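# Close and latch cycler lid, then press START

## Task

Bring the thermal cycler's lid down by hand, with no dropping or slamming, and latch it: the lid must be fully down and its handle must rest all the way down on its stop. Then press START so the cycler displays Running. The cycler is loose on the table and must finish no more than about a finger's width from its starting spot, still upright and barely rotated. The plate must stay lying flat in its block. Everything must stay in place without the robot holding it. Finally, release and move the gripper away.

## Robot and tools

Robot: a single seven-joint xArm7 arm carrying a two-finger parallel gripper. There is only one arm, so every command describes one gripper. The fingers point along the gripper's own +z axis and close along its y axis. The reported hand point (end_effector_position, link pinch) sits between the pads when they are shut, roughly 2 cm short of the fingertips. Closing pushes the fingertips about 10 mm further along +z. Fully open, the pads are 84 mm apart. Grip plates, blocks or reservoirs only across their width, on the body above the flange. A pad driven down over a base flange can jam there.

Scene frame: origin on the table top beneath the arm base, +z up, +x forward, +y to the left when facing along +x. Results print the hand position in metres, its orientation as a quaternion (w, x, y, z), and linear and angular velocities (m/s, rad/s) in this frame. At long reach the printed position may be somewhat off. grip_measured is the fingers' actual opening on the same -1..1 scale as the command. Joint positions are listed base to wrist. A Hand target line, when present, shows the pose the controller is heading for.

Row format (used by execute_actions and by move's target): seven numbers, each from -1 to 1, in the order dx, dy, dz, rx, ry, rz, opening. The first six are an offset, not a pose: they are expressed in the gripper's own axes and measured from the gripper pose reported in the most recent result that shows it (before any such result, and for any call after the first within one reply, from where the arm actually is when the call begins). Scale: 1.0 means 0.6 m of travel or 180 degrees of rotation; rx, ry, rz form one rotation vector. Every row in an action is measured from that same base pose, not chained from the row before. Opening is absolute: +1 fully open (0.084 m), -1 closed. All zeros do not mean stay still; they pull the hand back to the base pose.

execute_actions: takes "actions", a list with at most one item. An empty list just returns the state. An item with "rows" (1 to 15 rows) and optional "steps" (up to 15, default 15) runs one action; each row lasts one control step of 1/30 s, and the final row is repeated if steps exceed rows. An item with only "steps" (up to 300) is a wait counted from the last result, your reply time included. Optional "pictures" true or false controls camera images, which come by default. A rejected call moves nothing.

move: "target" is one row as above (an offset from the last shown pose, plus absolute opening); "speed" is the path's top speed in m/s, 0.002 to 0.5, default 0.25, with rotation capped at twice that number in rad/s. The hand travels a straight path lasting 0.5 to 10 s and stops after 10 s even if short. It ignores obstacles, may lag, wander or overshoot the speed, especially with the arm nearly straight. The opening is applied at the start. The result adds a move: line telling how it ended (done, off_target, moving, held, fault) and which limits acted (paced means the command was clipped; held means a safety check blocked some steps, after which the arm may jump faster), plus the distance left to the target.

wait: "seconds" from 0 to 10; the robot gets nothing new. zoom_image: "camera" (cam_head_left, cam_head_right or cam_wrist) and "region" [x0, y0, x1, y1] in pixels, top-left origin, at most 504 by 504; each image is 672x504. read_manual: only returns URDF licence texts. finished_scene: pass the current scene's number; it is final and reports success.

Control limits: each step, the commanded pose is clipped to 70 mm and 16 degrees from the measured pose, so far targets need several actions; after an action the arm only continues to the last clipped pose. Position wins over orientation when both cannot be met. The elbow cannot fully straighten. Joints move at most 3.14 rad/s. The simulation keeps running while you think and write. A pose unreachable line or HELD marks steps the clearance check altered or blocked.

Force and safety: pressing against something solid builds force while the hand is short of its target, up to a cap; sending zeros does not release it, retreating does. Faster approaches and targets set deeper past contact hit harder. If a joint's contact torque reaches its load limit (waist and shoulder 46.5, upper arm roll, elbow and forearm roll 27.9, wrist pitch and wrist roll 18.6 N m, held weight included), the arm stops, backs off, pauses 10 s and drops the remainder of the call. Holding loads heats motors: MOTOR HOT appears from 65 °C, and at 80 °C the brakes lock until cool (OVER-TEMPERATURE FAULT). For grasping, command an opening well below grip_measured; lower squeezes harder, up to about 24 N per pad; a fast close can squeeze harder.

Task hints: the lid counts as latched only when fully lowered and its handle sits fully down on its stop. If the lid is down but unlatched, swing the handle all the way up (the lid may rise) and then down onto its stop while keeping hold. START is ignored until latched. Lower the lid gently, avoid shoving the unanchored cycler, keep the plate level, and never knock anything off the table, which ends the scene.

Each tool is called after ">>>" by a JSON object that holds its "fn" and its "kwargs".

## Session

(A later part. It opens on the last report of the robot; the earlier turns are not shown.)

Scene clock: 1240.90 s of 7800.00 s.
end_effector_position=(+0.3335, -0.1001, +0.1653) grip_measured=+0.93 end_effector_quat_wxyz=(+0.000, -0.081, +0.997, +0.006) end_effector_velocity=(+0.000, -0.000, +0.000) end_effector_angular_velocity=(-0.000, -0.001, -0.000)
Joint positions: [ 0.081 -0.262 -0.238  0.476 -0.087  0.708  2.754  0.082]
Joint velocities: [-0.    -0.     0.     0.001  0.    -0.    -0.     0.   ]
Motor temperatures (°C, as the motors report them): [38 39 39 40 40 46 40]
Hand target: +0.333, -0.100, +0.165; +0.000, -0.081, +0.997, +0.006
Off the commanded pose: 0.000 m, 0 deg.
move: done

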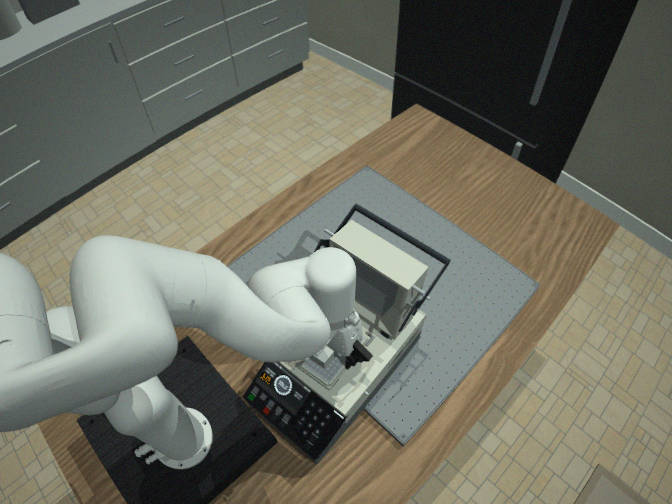

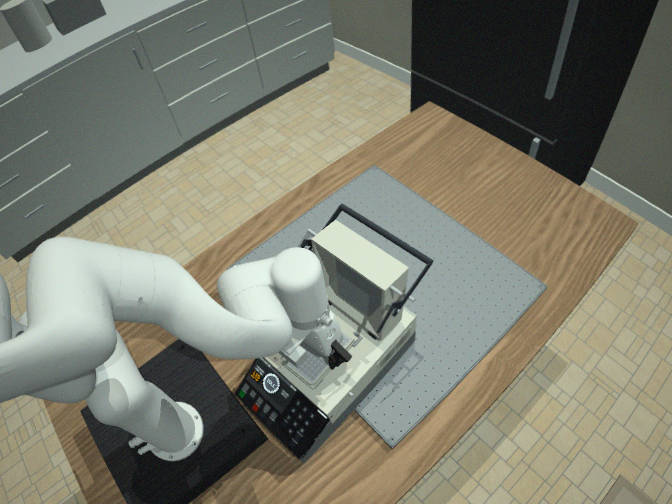

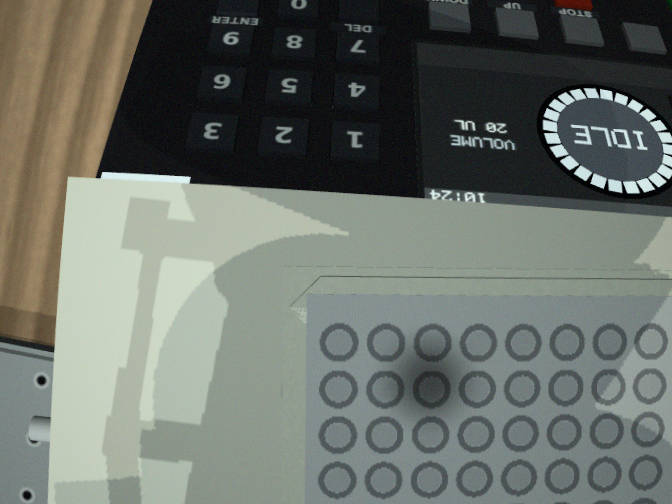

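>>> {"fn": "move", "kwargs": {"target": [0,0,-0.009,0,0,0,1], "speed": 0.01}}

>>> {"fn": "move", "kwargs": {"target": [0,0,0,0,0,0,0.5], "speed": 0.01}}

Scene clock: 1242.60 s of 7800.00 s.
end_effector_position=(+0.3335, -0.1002, +0.1707) grip_measured=+1.00 end_effector_quat_wxyz=(+0.000, -0.081, +0.997, +0.006) end_effector_velocity=(-0.001, +0.000, -0.000) end_effector_angular_velocity=(+0.001, +0.005, -0.001)
Joint positions: [ 0.08  -0.276 -0.236  0.482 -0.089  0.728  2.755  0.084]
Joint velocities: [-0.    -0.001 -0.    -0.     0.     0.006  0.001 -0.   ]
Motor temperatures (°C, as the motors report them): [38 39 39 40 40 46 40]
Hand target: +0.334, -0.100, +0.171; +0.000, -0.081, +0.997, +0.006
Off the commanded pose: 0.000 m, 0 deg.
move: done

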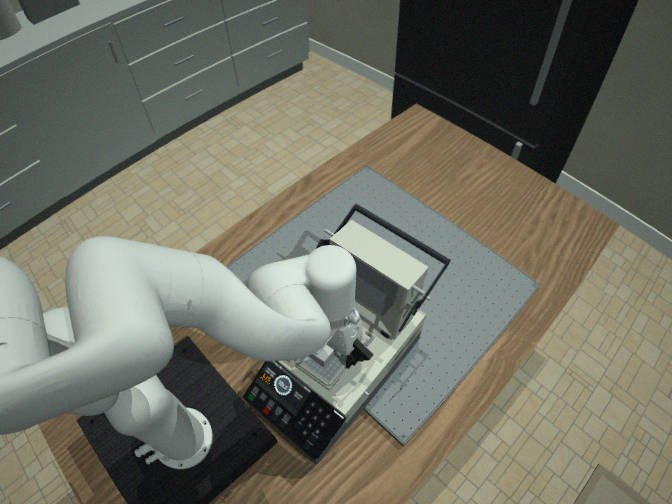

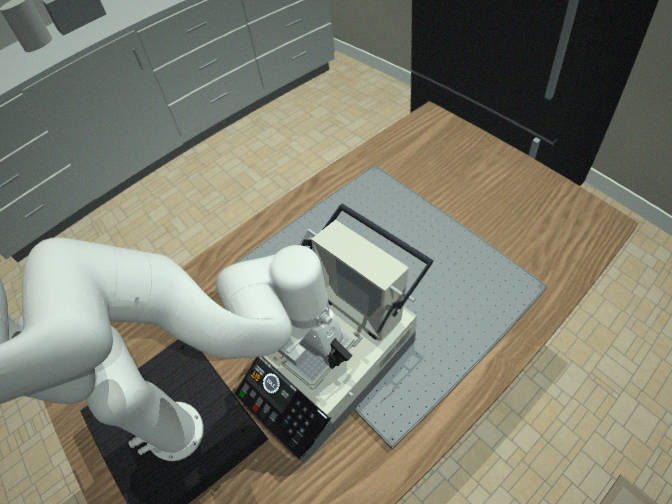

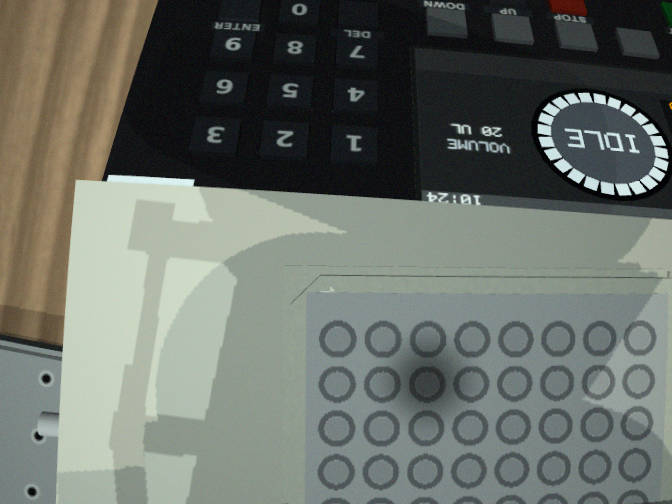

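Scene clock: 1243.10 s of 7800.00 s.
end_effector_position=(+0.3365, -0.1031, +0.1740) grip_measured=+0.57 end_effector_quat_wxyz=(+0.005, -0.078, +0.997, +0.004) end_effector_velocity=(+0.001, +0.002, -0.001) end_effector_angular_velocity=(-0.000, +0.007, +0.007)
Joint positions: [ 0.079 -0.279 -0.241  0.489 -0.091  0.727  2.756  0.068]
Joint velocities: [ 0.007  0.008 -0.     0.007 -0.001  0.006  0.     0.   ]
Motor temperatures (°C, as the motors report them): [38 39 39 40 40 46 40]
Hand target: +0.334, -0.100, +0.171; +0.000, -0.081, +0.997, +0.006
Off the commanded pose: 0.005 m, 1 deg.
move: off_target

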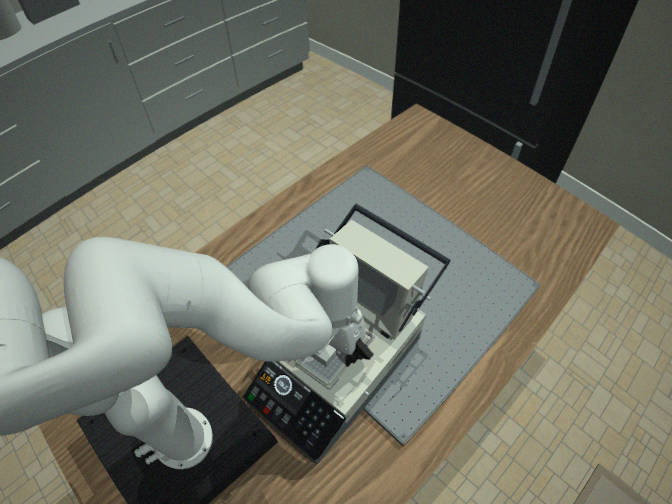

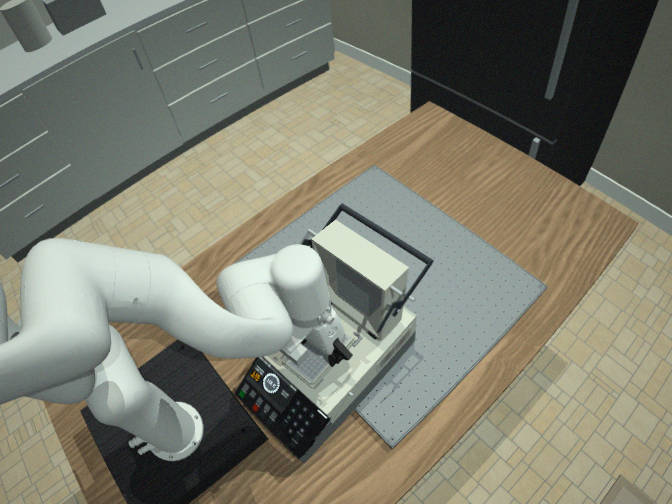

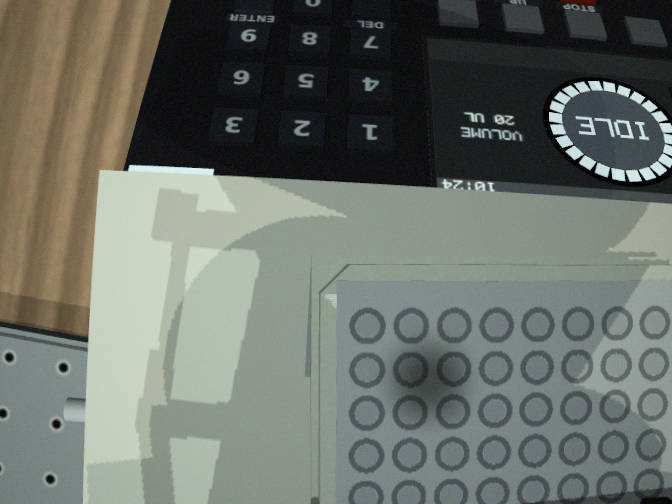

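>>> {"fn": "move", "kwargs": {"target": [0.004,0.005,-0.008,0,0,0,1], "speed": 0.01}}

>>> {"fn": "move", "kwargs": {"target": [0,0,0.0175,0,0,0,1], "speed": 0.008}}

>>> {"fn": "move", "kwargs": {"target": [0,0,0,0,0,0,0.6], "speed": 0.01}}

>>> {"fn": "zoom_image", "kwargs": {"camera": "cam_head_left", "region": [290,310,410,400]}}

Scene clock: 1246.17 s of 7800.00 s.
end_effector_position=(+0.3336, -0.1005, +0.1786) grip_measured=+1.00 end_effector_quat_wxyz=(+0.005, -0.078, +0.997, +0.004) end_effector_velocity=(-0.001, -0.000, +0.001) end_effector_angular_velocity=(-0.000, +0.000, -0.002)
Joint positions: [ 0.076 -0.303 -0.232  0.483 -0.094  0.746  2.763  0.084]
Joint velocities: [-0.001 -0.004 -0.    -0.    -0.001  0.004  0.002 -0.   ]
Motor temperatures (°C, as the motors report them): [38 39 39 40 40 46 40]
Hand target: +0.334, -0.101, +0.179; +0.005, -0.078, +0.997, +0.004
Off the commanded pose: 0.000 m, 0 deg.
move: done

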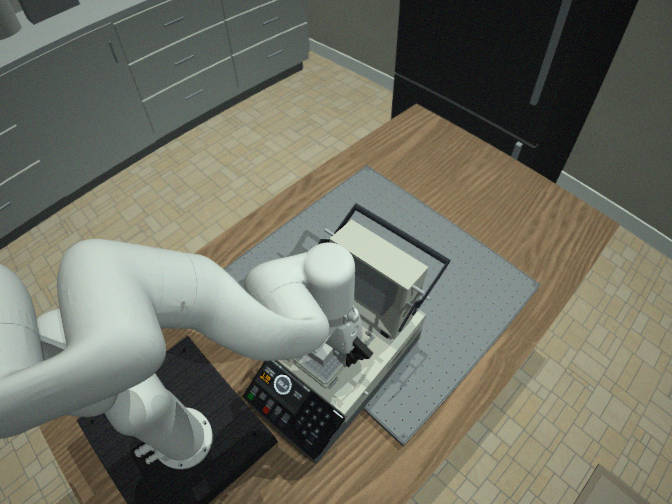

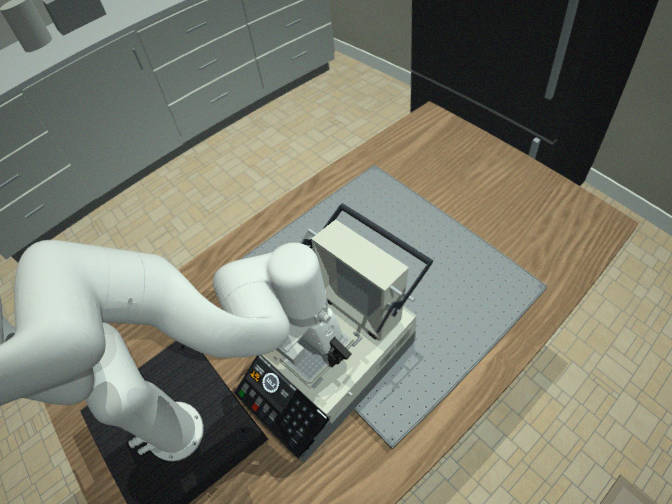

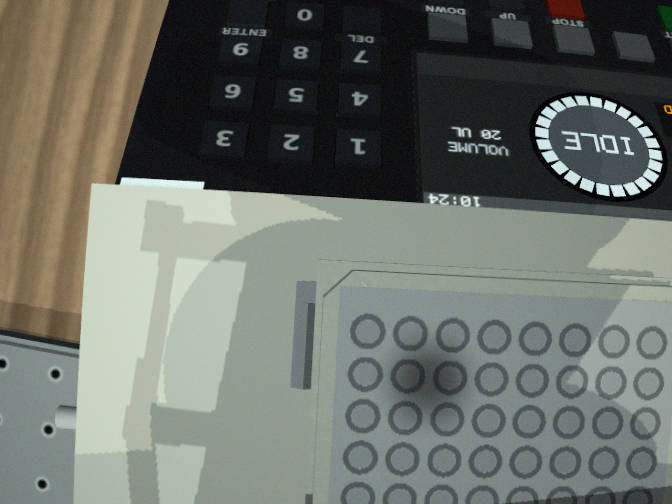

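Scene clock: 1247.70 s of 7800.00 s.
end_effector_position=(+0.3349, -0.1006, +0.1694) grip_measured=+1.00 end_effector_quat_wxyz=(+0.007, -0.078, +0.997, +0.004) end_effector_velocity=(-0.001, +0.001, -0.002) end_effector_angular_velocity=(+0.000, +0.002, +0.001)
Joint positions: [ 0.078 -0.277 -0.235  0.473 -0.09   0.707  2.76   0.084]
Joint velocities: [ 0.     0.005  0.001 -0.003  0.001 -0.005 -0.     0.   ]
Motor temperatures (°C, as the motors report them): [38 39 39 40 40 46 40]
Hand target: +0.334, -0.100, +0.168; +0.005, -0.078, +0.997, +0.004
Off the commanded pose: 0.002 m, 0 deg.
move: done

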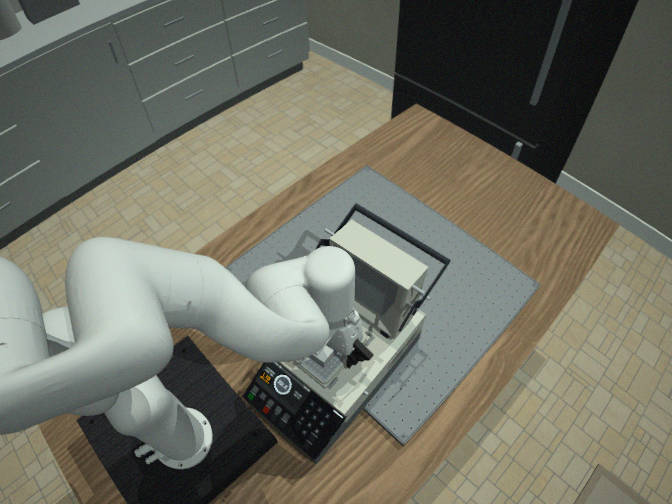

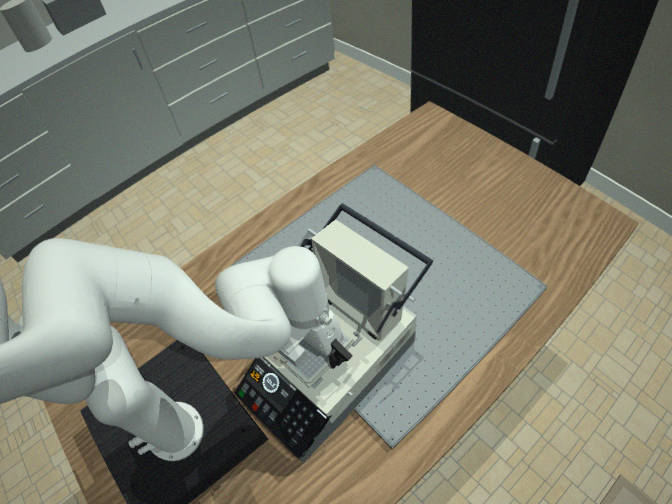

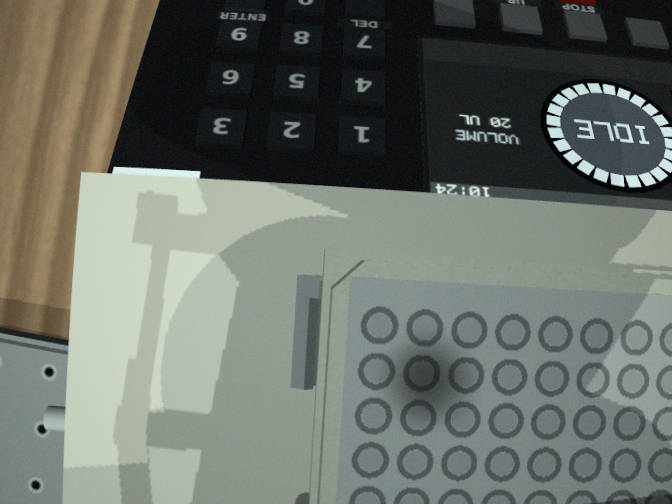

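Scene clock: 1248.20 s of 7800.00 s.
end_effector_position=(+0.3391, -0.1014, +0.1732) grip_measured=+0.61 end_effector_quat_wxyz=(+0.012, -0.079, +0.997, +0.002) end_effector_velocity=(-0.001, -0.001, -0.001) end_effector_angular_velocity=(-0.000, +0.009, +0.001)
Joint positions: [ 0.078 -0.279 -0.233  0.481 -0.089  0.706  2.76   0.069]
Joint velocities: [-0.002  0.008  0.001  0.006 -0.001  0.007 -0.001  0.   ]
Motor temperatures (°C, as the motors report them): [38 39 39 40 40 46 40]
Hand target: +0.335, -0.101, +0.169; +0.007, -0.078, +0.997, +0.004
Off the commanded pose: 0.006 m, 1 deg.
move: off_target

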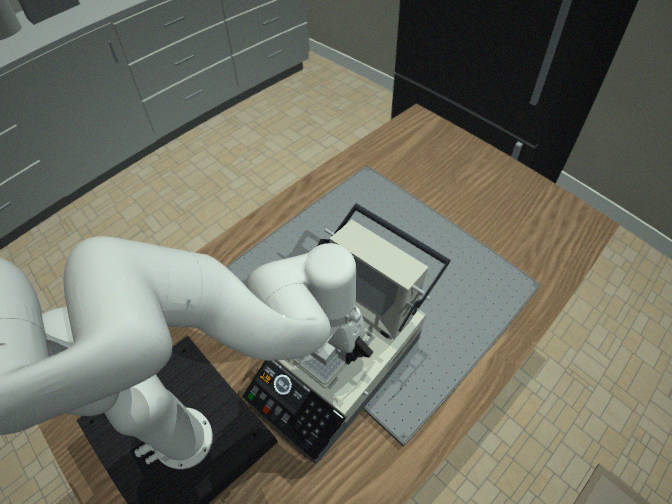

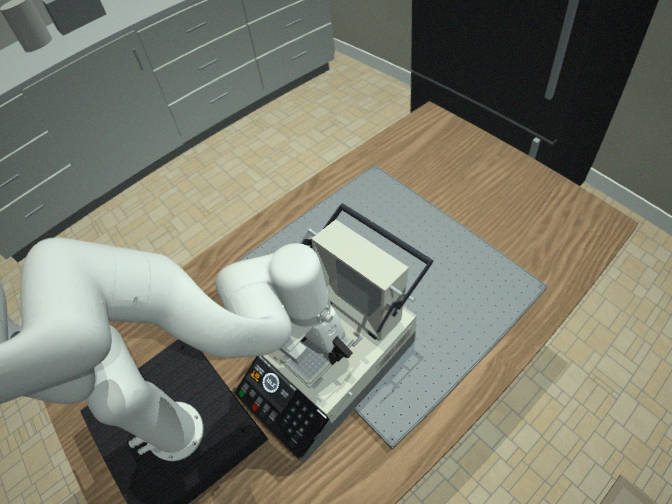

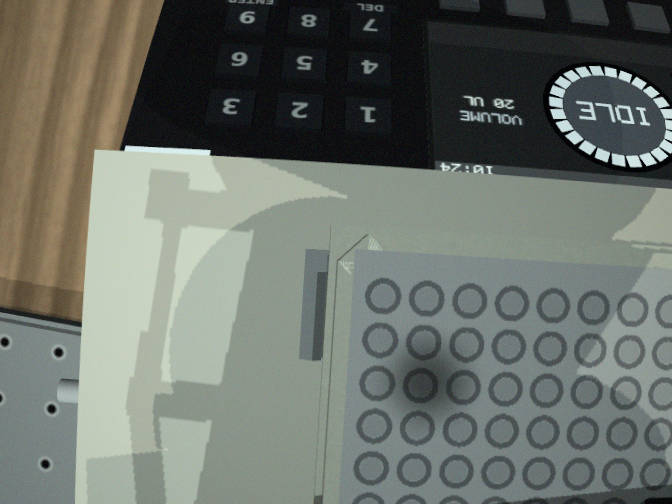

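Region (290, 310, 410, 400) of cam_head_left's 672x504 image, scaled by 4.200, with more detail than that image has; it fills the top 378 rows of this view, and the rest is white.

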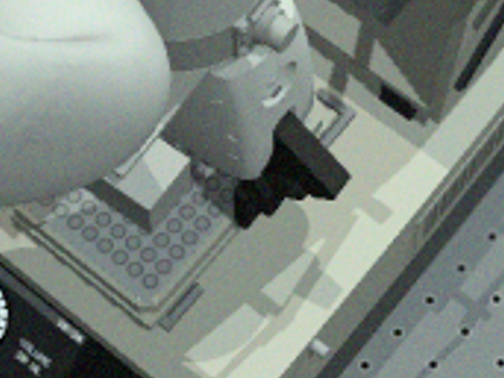

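>>> {"fn": "move", "kwargs": {"target": [0,0,-0.02,0,0,0,1], "speed": 0.02}}

>>> {"fn": "move", "kwargs": {"target": [-0.05,0.02,-0.1,0,-0.02,0.045,1], "speed": 0.06}}

Scene clock: 1250.00 s of 7800.00 s.
end_effector_position=(+0.3387, -0.1014, +0.1850) grip_measured=+1.00 end_effector_quat_wxyz=(+0.012, -0.079, +0.997, +0.002) end_effector_velocity=(-0.001, +0.000, +0.001) end_effector_angular_velocity=(+0.000, +0.001, +0.000)
Joint positions: [ 0.077 -0.31  -0.231  0.495 -0.093  0.75   2.764  0.084]
Joint velocities: [-0.    -0.005  0.     0.001 -0.001  0.006  0.    -0.   ]
Motor temperatures (°C, as the motors report them): [38 39 39 39 40 46 40]
Hand target: +0.339, -0.101, +0.185; +0.012, -0.079, +0.997, +0.002
Off the commanded pose: 0.000 m, 0 deg.
move: done

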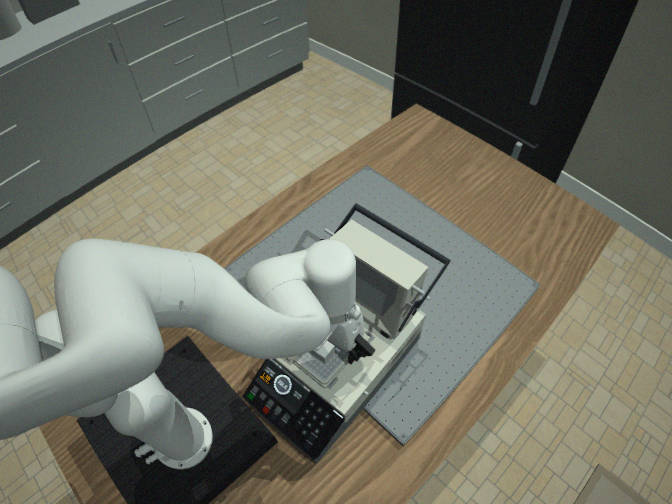

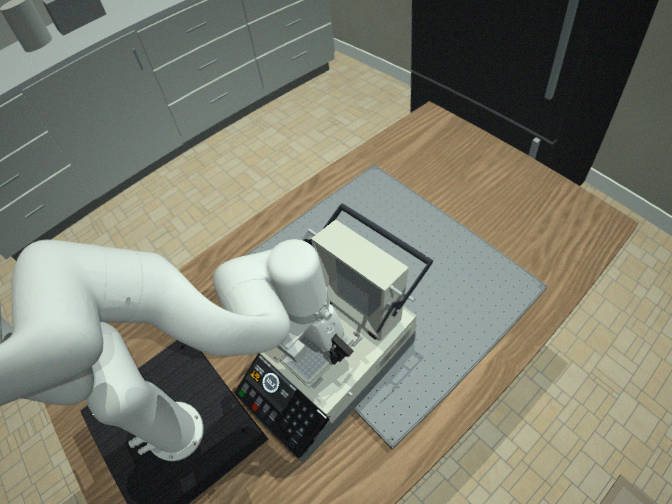

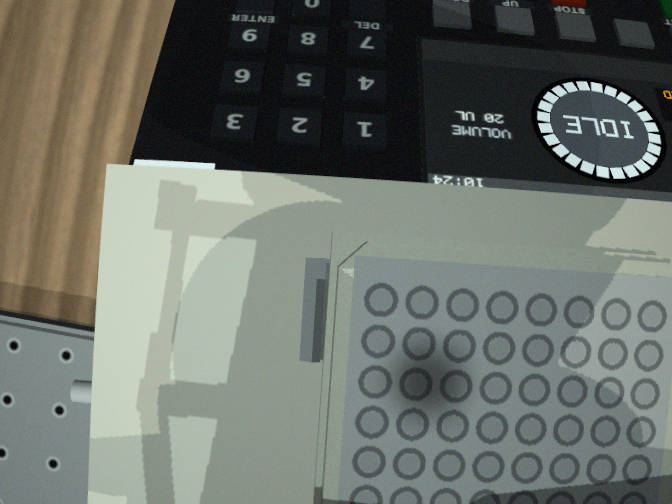

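Scene clock: 1251.63 s of 7800.00 s.
end_effector_position=(+0.3651, -0.0851, +0.2454) grip_measured=+1.00 end_effector_quat_wxyz=(+0.043, -0.008, +0.999, +0.006) end_effector_velocity=(+0.001, +0.000, +0.003) end_effector_angular_velocity=(+0.000, -0.004, -0.005)
Joint positions: [ 0.083 -0.39  -0.17   0.6   -0.055  0.878  2.937  0.084]
Joint velocities: [-0.    -0.003  0.002  0.004  0.001  0.003  0.005  0.   ]
Motor temperatures (°C, as the motors report them): [38 39 39 39 40 46 40]
Hand target: +0.365, -0.085, +0.246; +0.043, -0.008, +0.999, +0.006
Off the commanded pose: 0.000 m, 0 deg.
move: done

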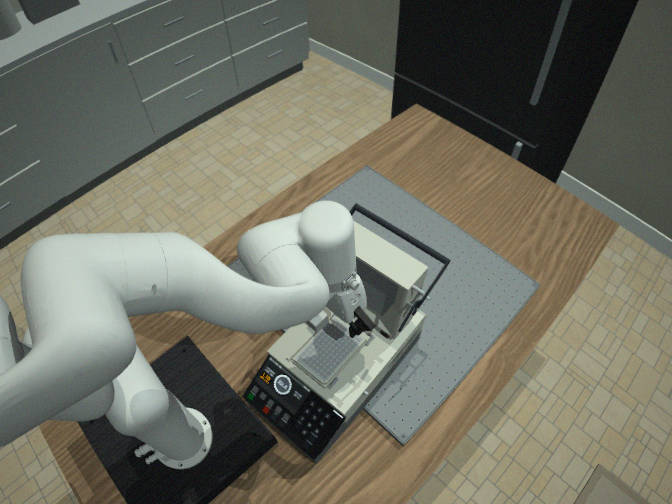

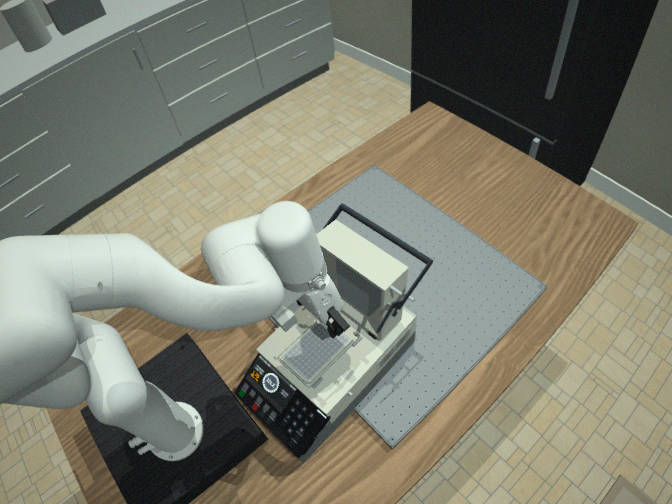

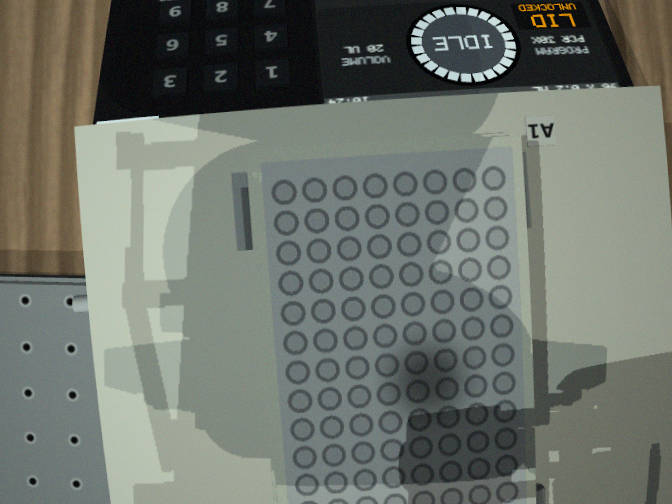

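>>> {"fn": "move", "kwargs": {"target": [0.058,-0.02,0.088,0,0.027,-0.022,1], "speed": 0.05}}

Scene clock: 1255.80 s of 7800.00 s.
end_effector_position=(+0.3352, -0.0971, +0.1900) grip_measured=+1.00 end_effector_quat_wxyz=(+0.001, -0.043, +0.999, +0.004) end_effector_velocity=(-0.001, -0.000, -0.002) end_effector_angular_velocity=(-0.001, +0.002, +0.004)
Joint positions: [ 0.069 -0.321 -0.209  0.506 -0.091  0.796  2.846  0.084]
Joint velocities: [ 0.     0.003 -0.001 -0.003 -0.002 -0.004 -0.003  0.   ]
Motor temperatures (°C, as the motors report them): [38 39 39 40 40 46 40]
Hand target: +0.335, -0.097, +0.190; +0.000, -0.043, +0.999, +0.004
Off the commanded pose: 0.000 m, 0 deg.
move: done

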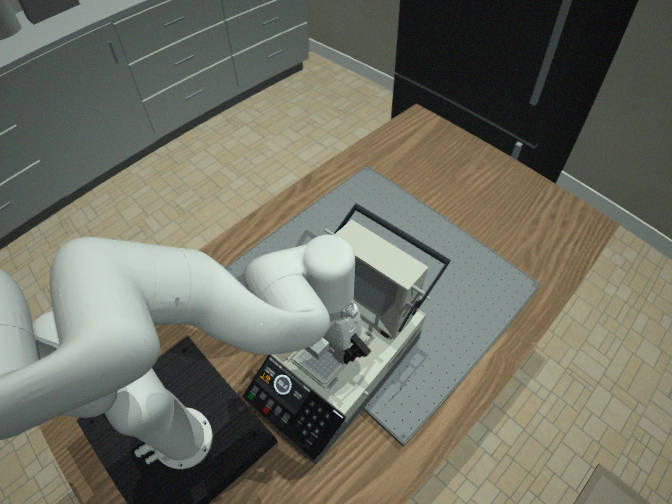

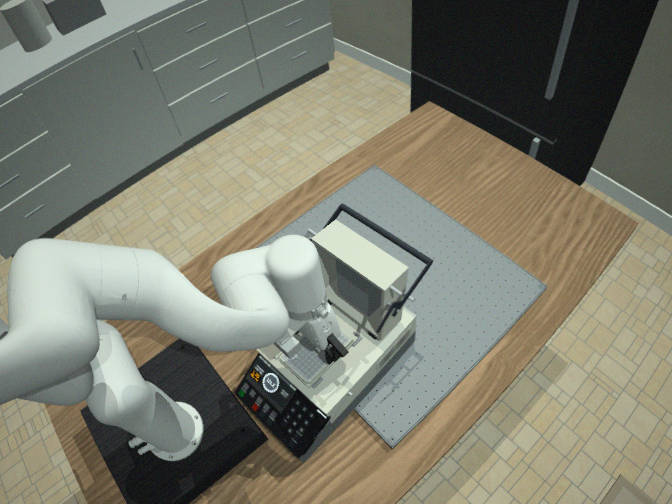

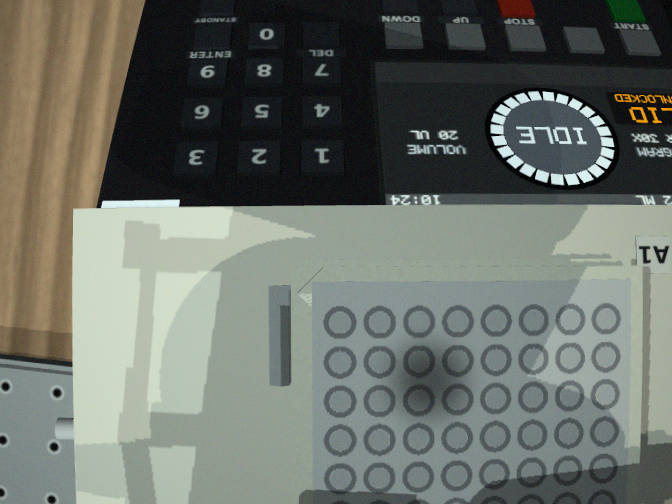

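>>> {"fn": "move", "kwargs": {"target": [0,-0.0015,0.044,0,0,0,1], "speed": 0.012}}

>>> {"fn": "move", "kwargs": {"target": [0,0,0,0,0,0,0.3], "speed": 0.01}}

>>> {"fn": "move", "kwargs": {"target": [-0.016,-0.003,-0.003,0,0,0,0.3], "speed": 0.005}}

Scene clock: 1259.50 s of 7800.00 s.
end_effector_position=(+0.3374, -0.0981, +0.1661) grip_measured=+1.00 end_effector_quat_wxyz=(+0.004, -0.043, +0.999, +0.003) end_effector_velocity=(-0.001, -0.000, -0.003) end_effector_angular_velocity=(-0.000, +0.003, -0.001)
Joint positions: [ 0.072 -0.258 -0.217  0.479 -0.083  0.7    2.836  0.084]
Joint velocities: [-0.002  0.008  0.    -0.004  0.    -0.009  0.     0.   ]
Motor temperatures (°C, as the motors report them): [38 39 39 40 40 46 40]
Hand target: +0.335, -0.098, +0.164; +0.001, -0.043, +0.999, +0.004
Off the commanded pose: 0.003 m, 0 deg.
move: done

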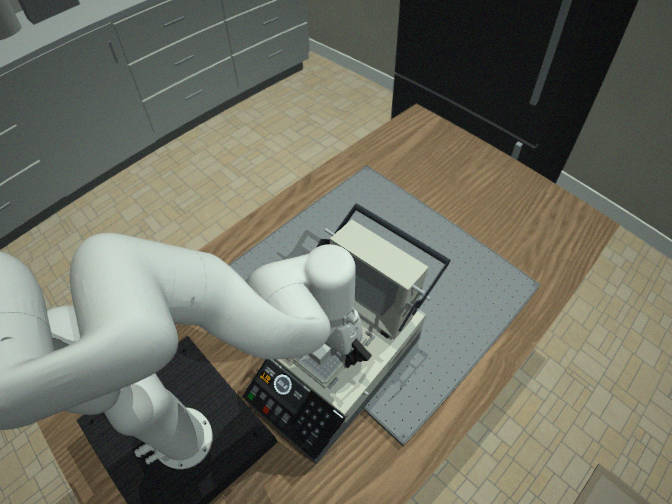

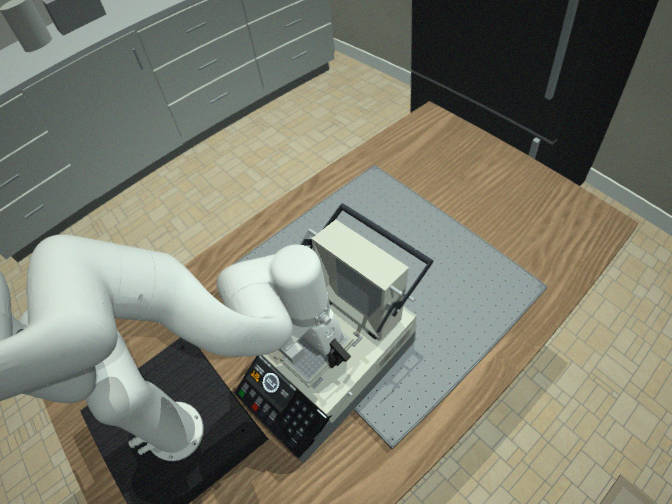

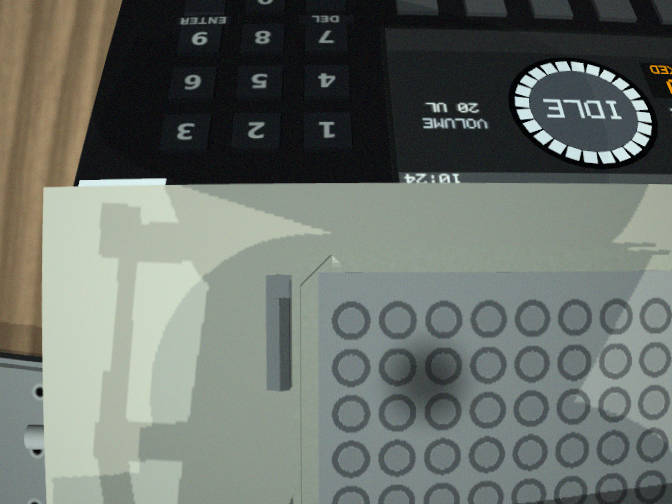

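Scene clock: 1260.20 s of 7800.00 s.
end_effector_position=(+0.3375, -0.0981, +0.1662) grip_measured=+0.98 end_effector_quat_wxyz=(+0.004, -0.043, +0.999, +0.003) end_effector_velocity=(+0.001, -0.001, +0.000) end_effector_angular_velocity=(-0.000, -0.001, -0.001)
Joint positions: [ 0.071 -0.258 -0.217  0.479 -0.083  0.699  2.836  0.083]
Joint velocities: [-0.001  0.001 -0.     0.002  0.001 -0.    -0.     0.001]
Motor temperatures (°C, as the motors report them): [38 39 39 40 40 46 40]
Hand target: +0.337, -0.098, +0.166; +0.004, -0.043, +0.999, +0.003
Off the commanded pose: 0.000 m, 0 deg.
move: done

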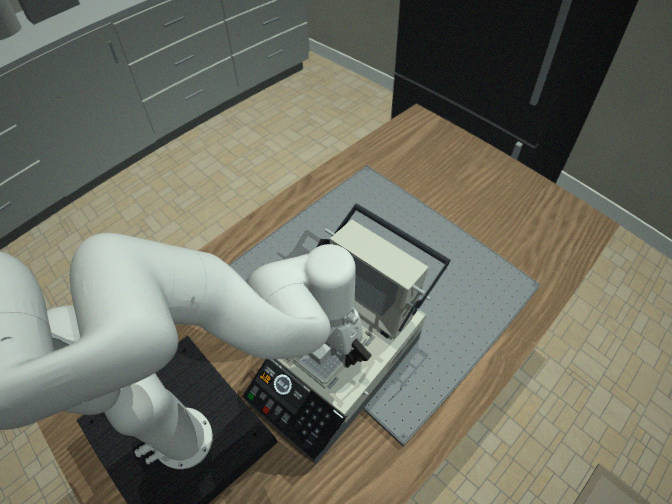

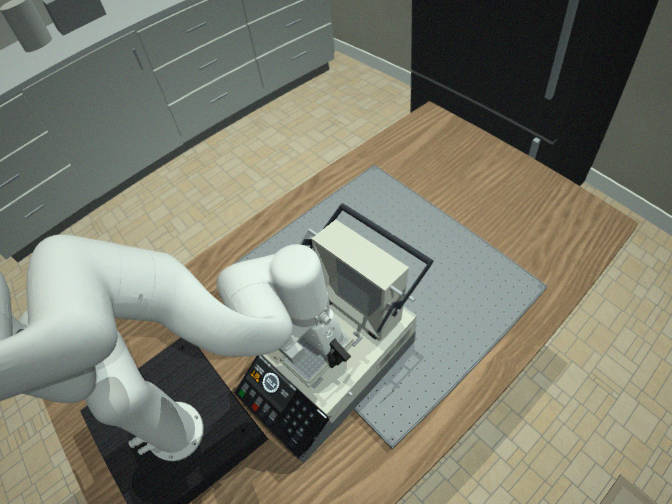

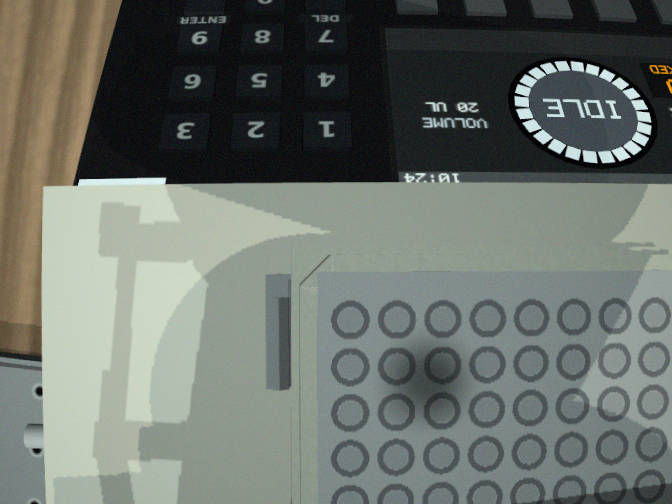

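Scene clock: 1262.40 s of 7800.00 s.
end_effector_position=(+0.3464, -0.0988, +0.1674) grip_measured=+0.97 end_effector_quat_wxyz=(+0.003, -0.044, +0.999, +0.004) end_effector_velocity=(+0.001, -0.001, +0.000) end_effector_angular_velocity=(-0.001, -0.002, +0.001)
Joint positions: [ 0.076 -0.229 -0.214  0.511 -0.072  0.705  2.832  0.083]
Joint velocities: [-0.     0.003 -0.     0.003 -0.    -0.002 -0.001  0.001]
Motor temperatures (°C, as the motors report them): [38 39 39 39 40 46 40]
Hand target: +0.347, -0.099, +0.168; +0.004, -0.043, +0.999, +0.003
Off the commanded pose: 0.001 m, 0 deg.
move: done

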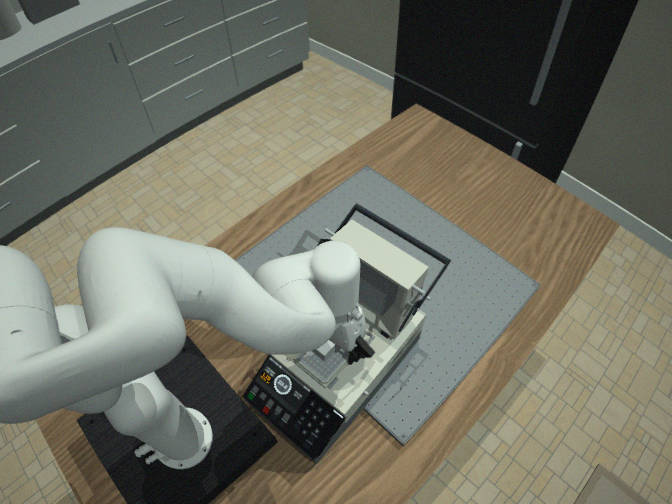

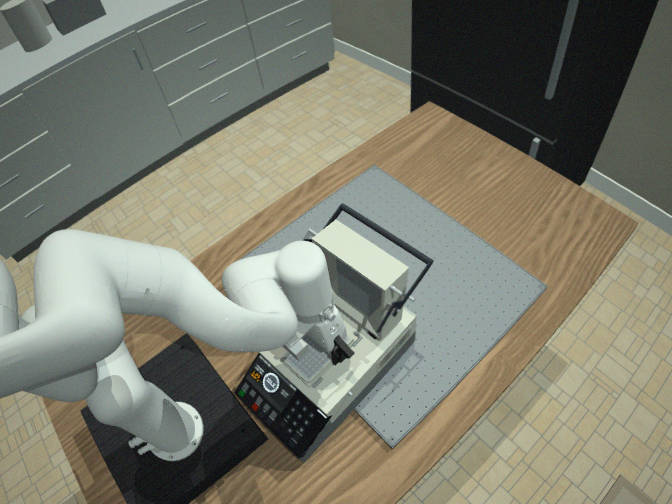

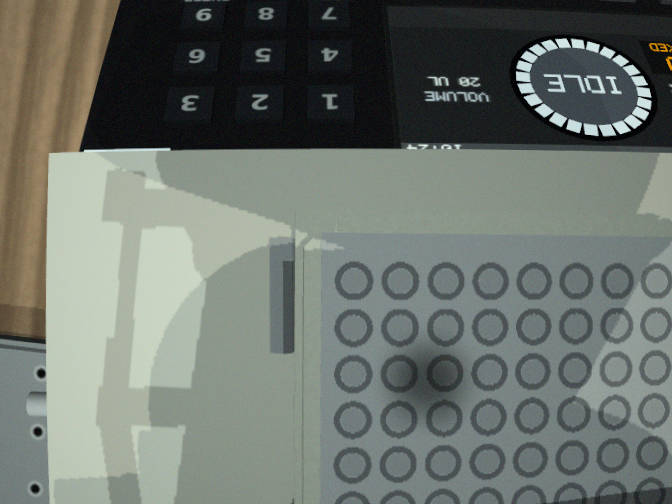

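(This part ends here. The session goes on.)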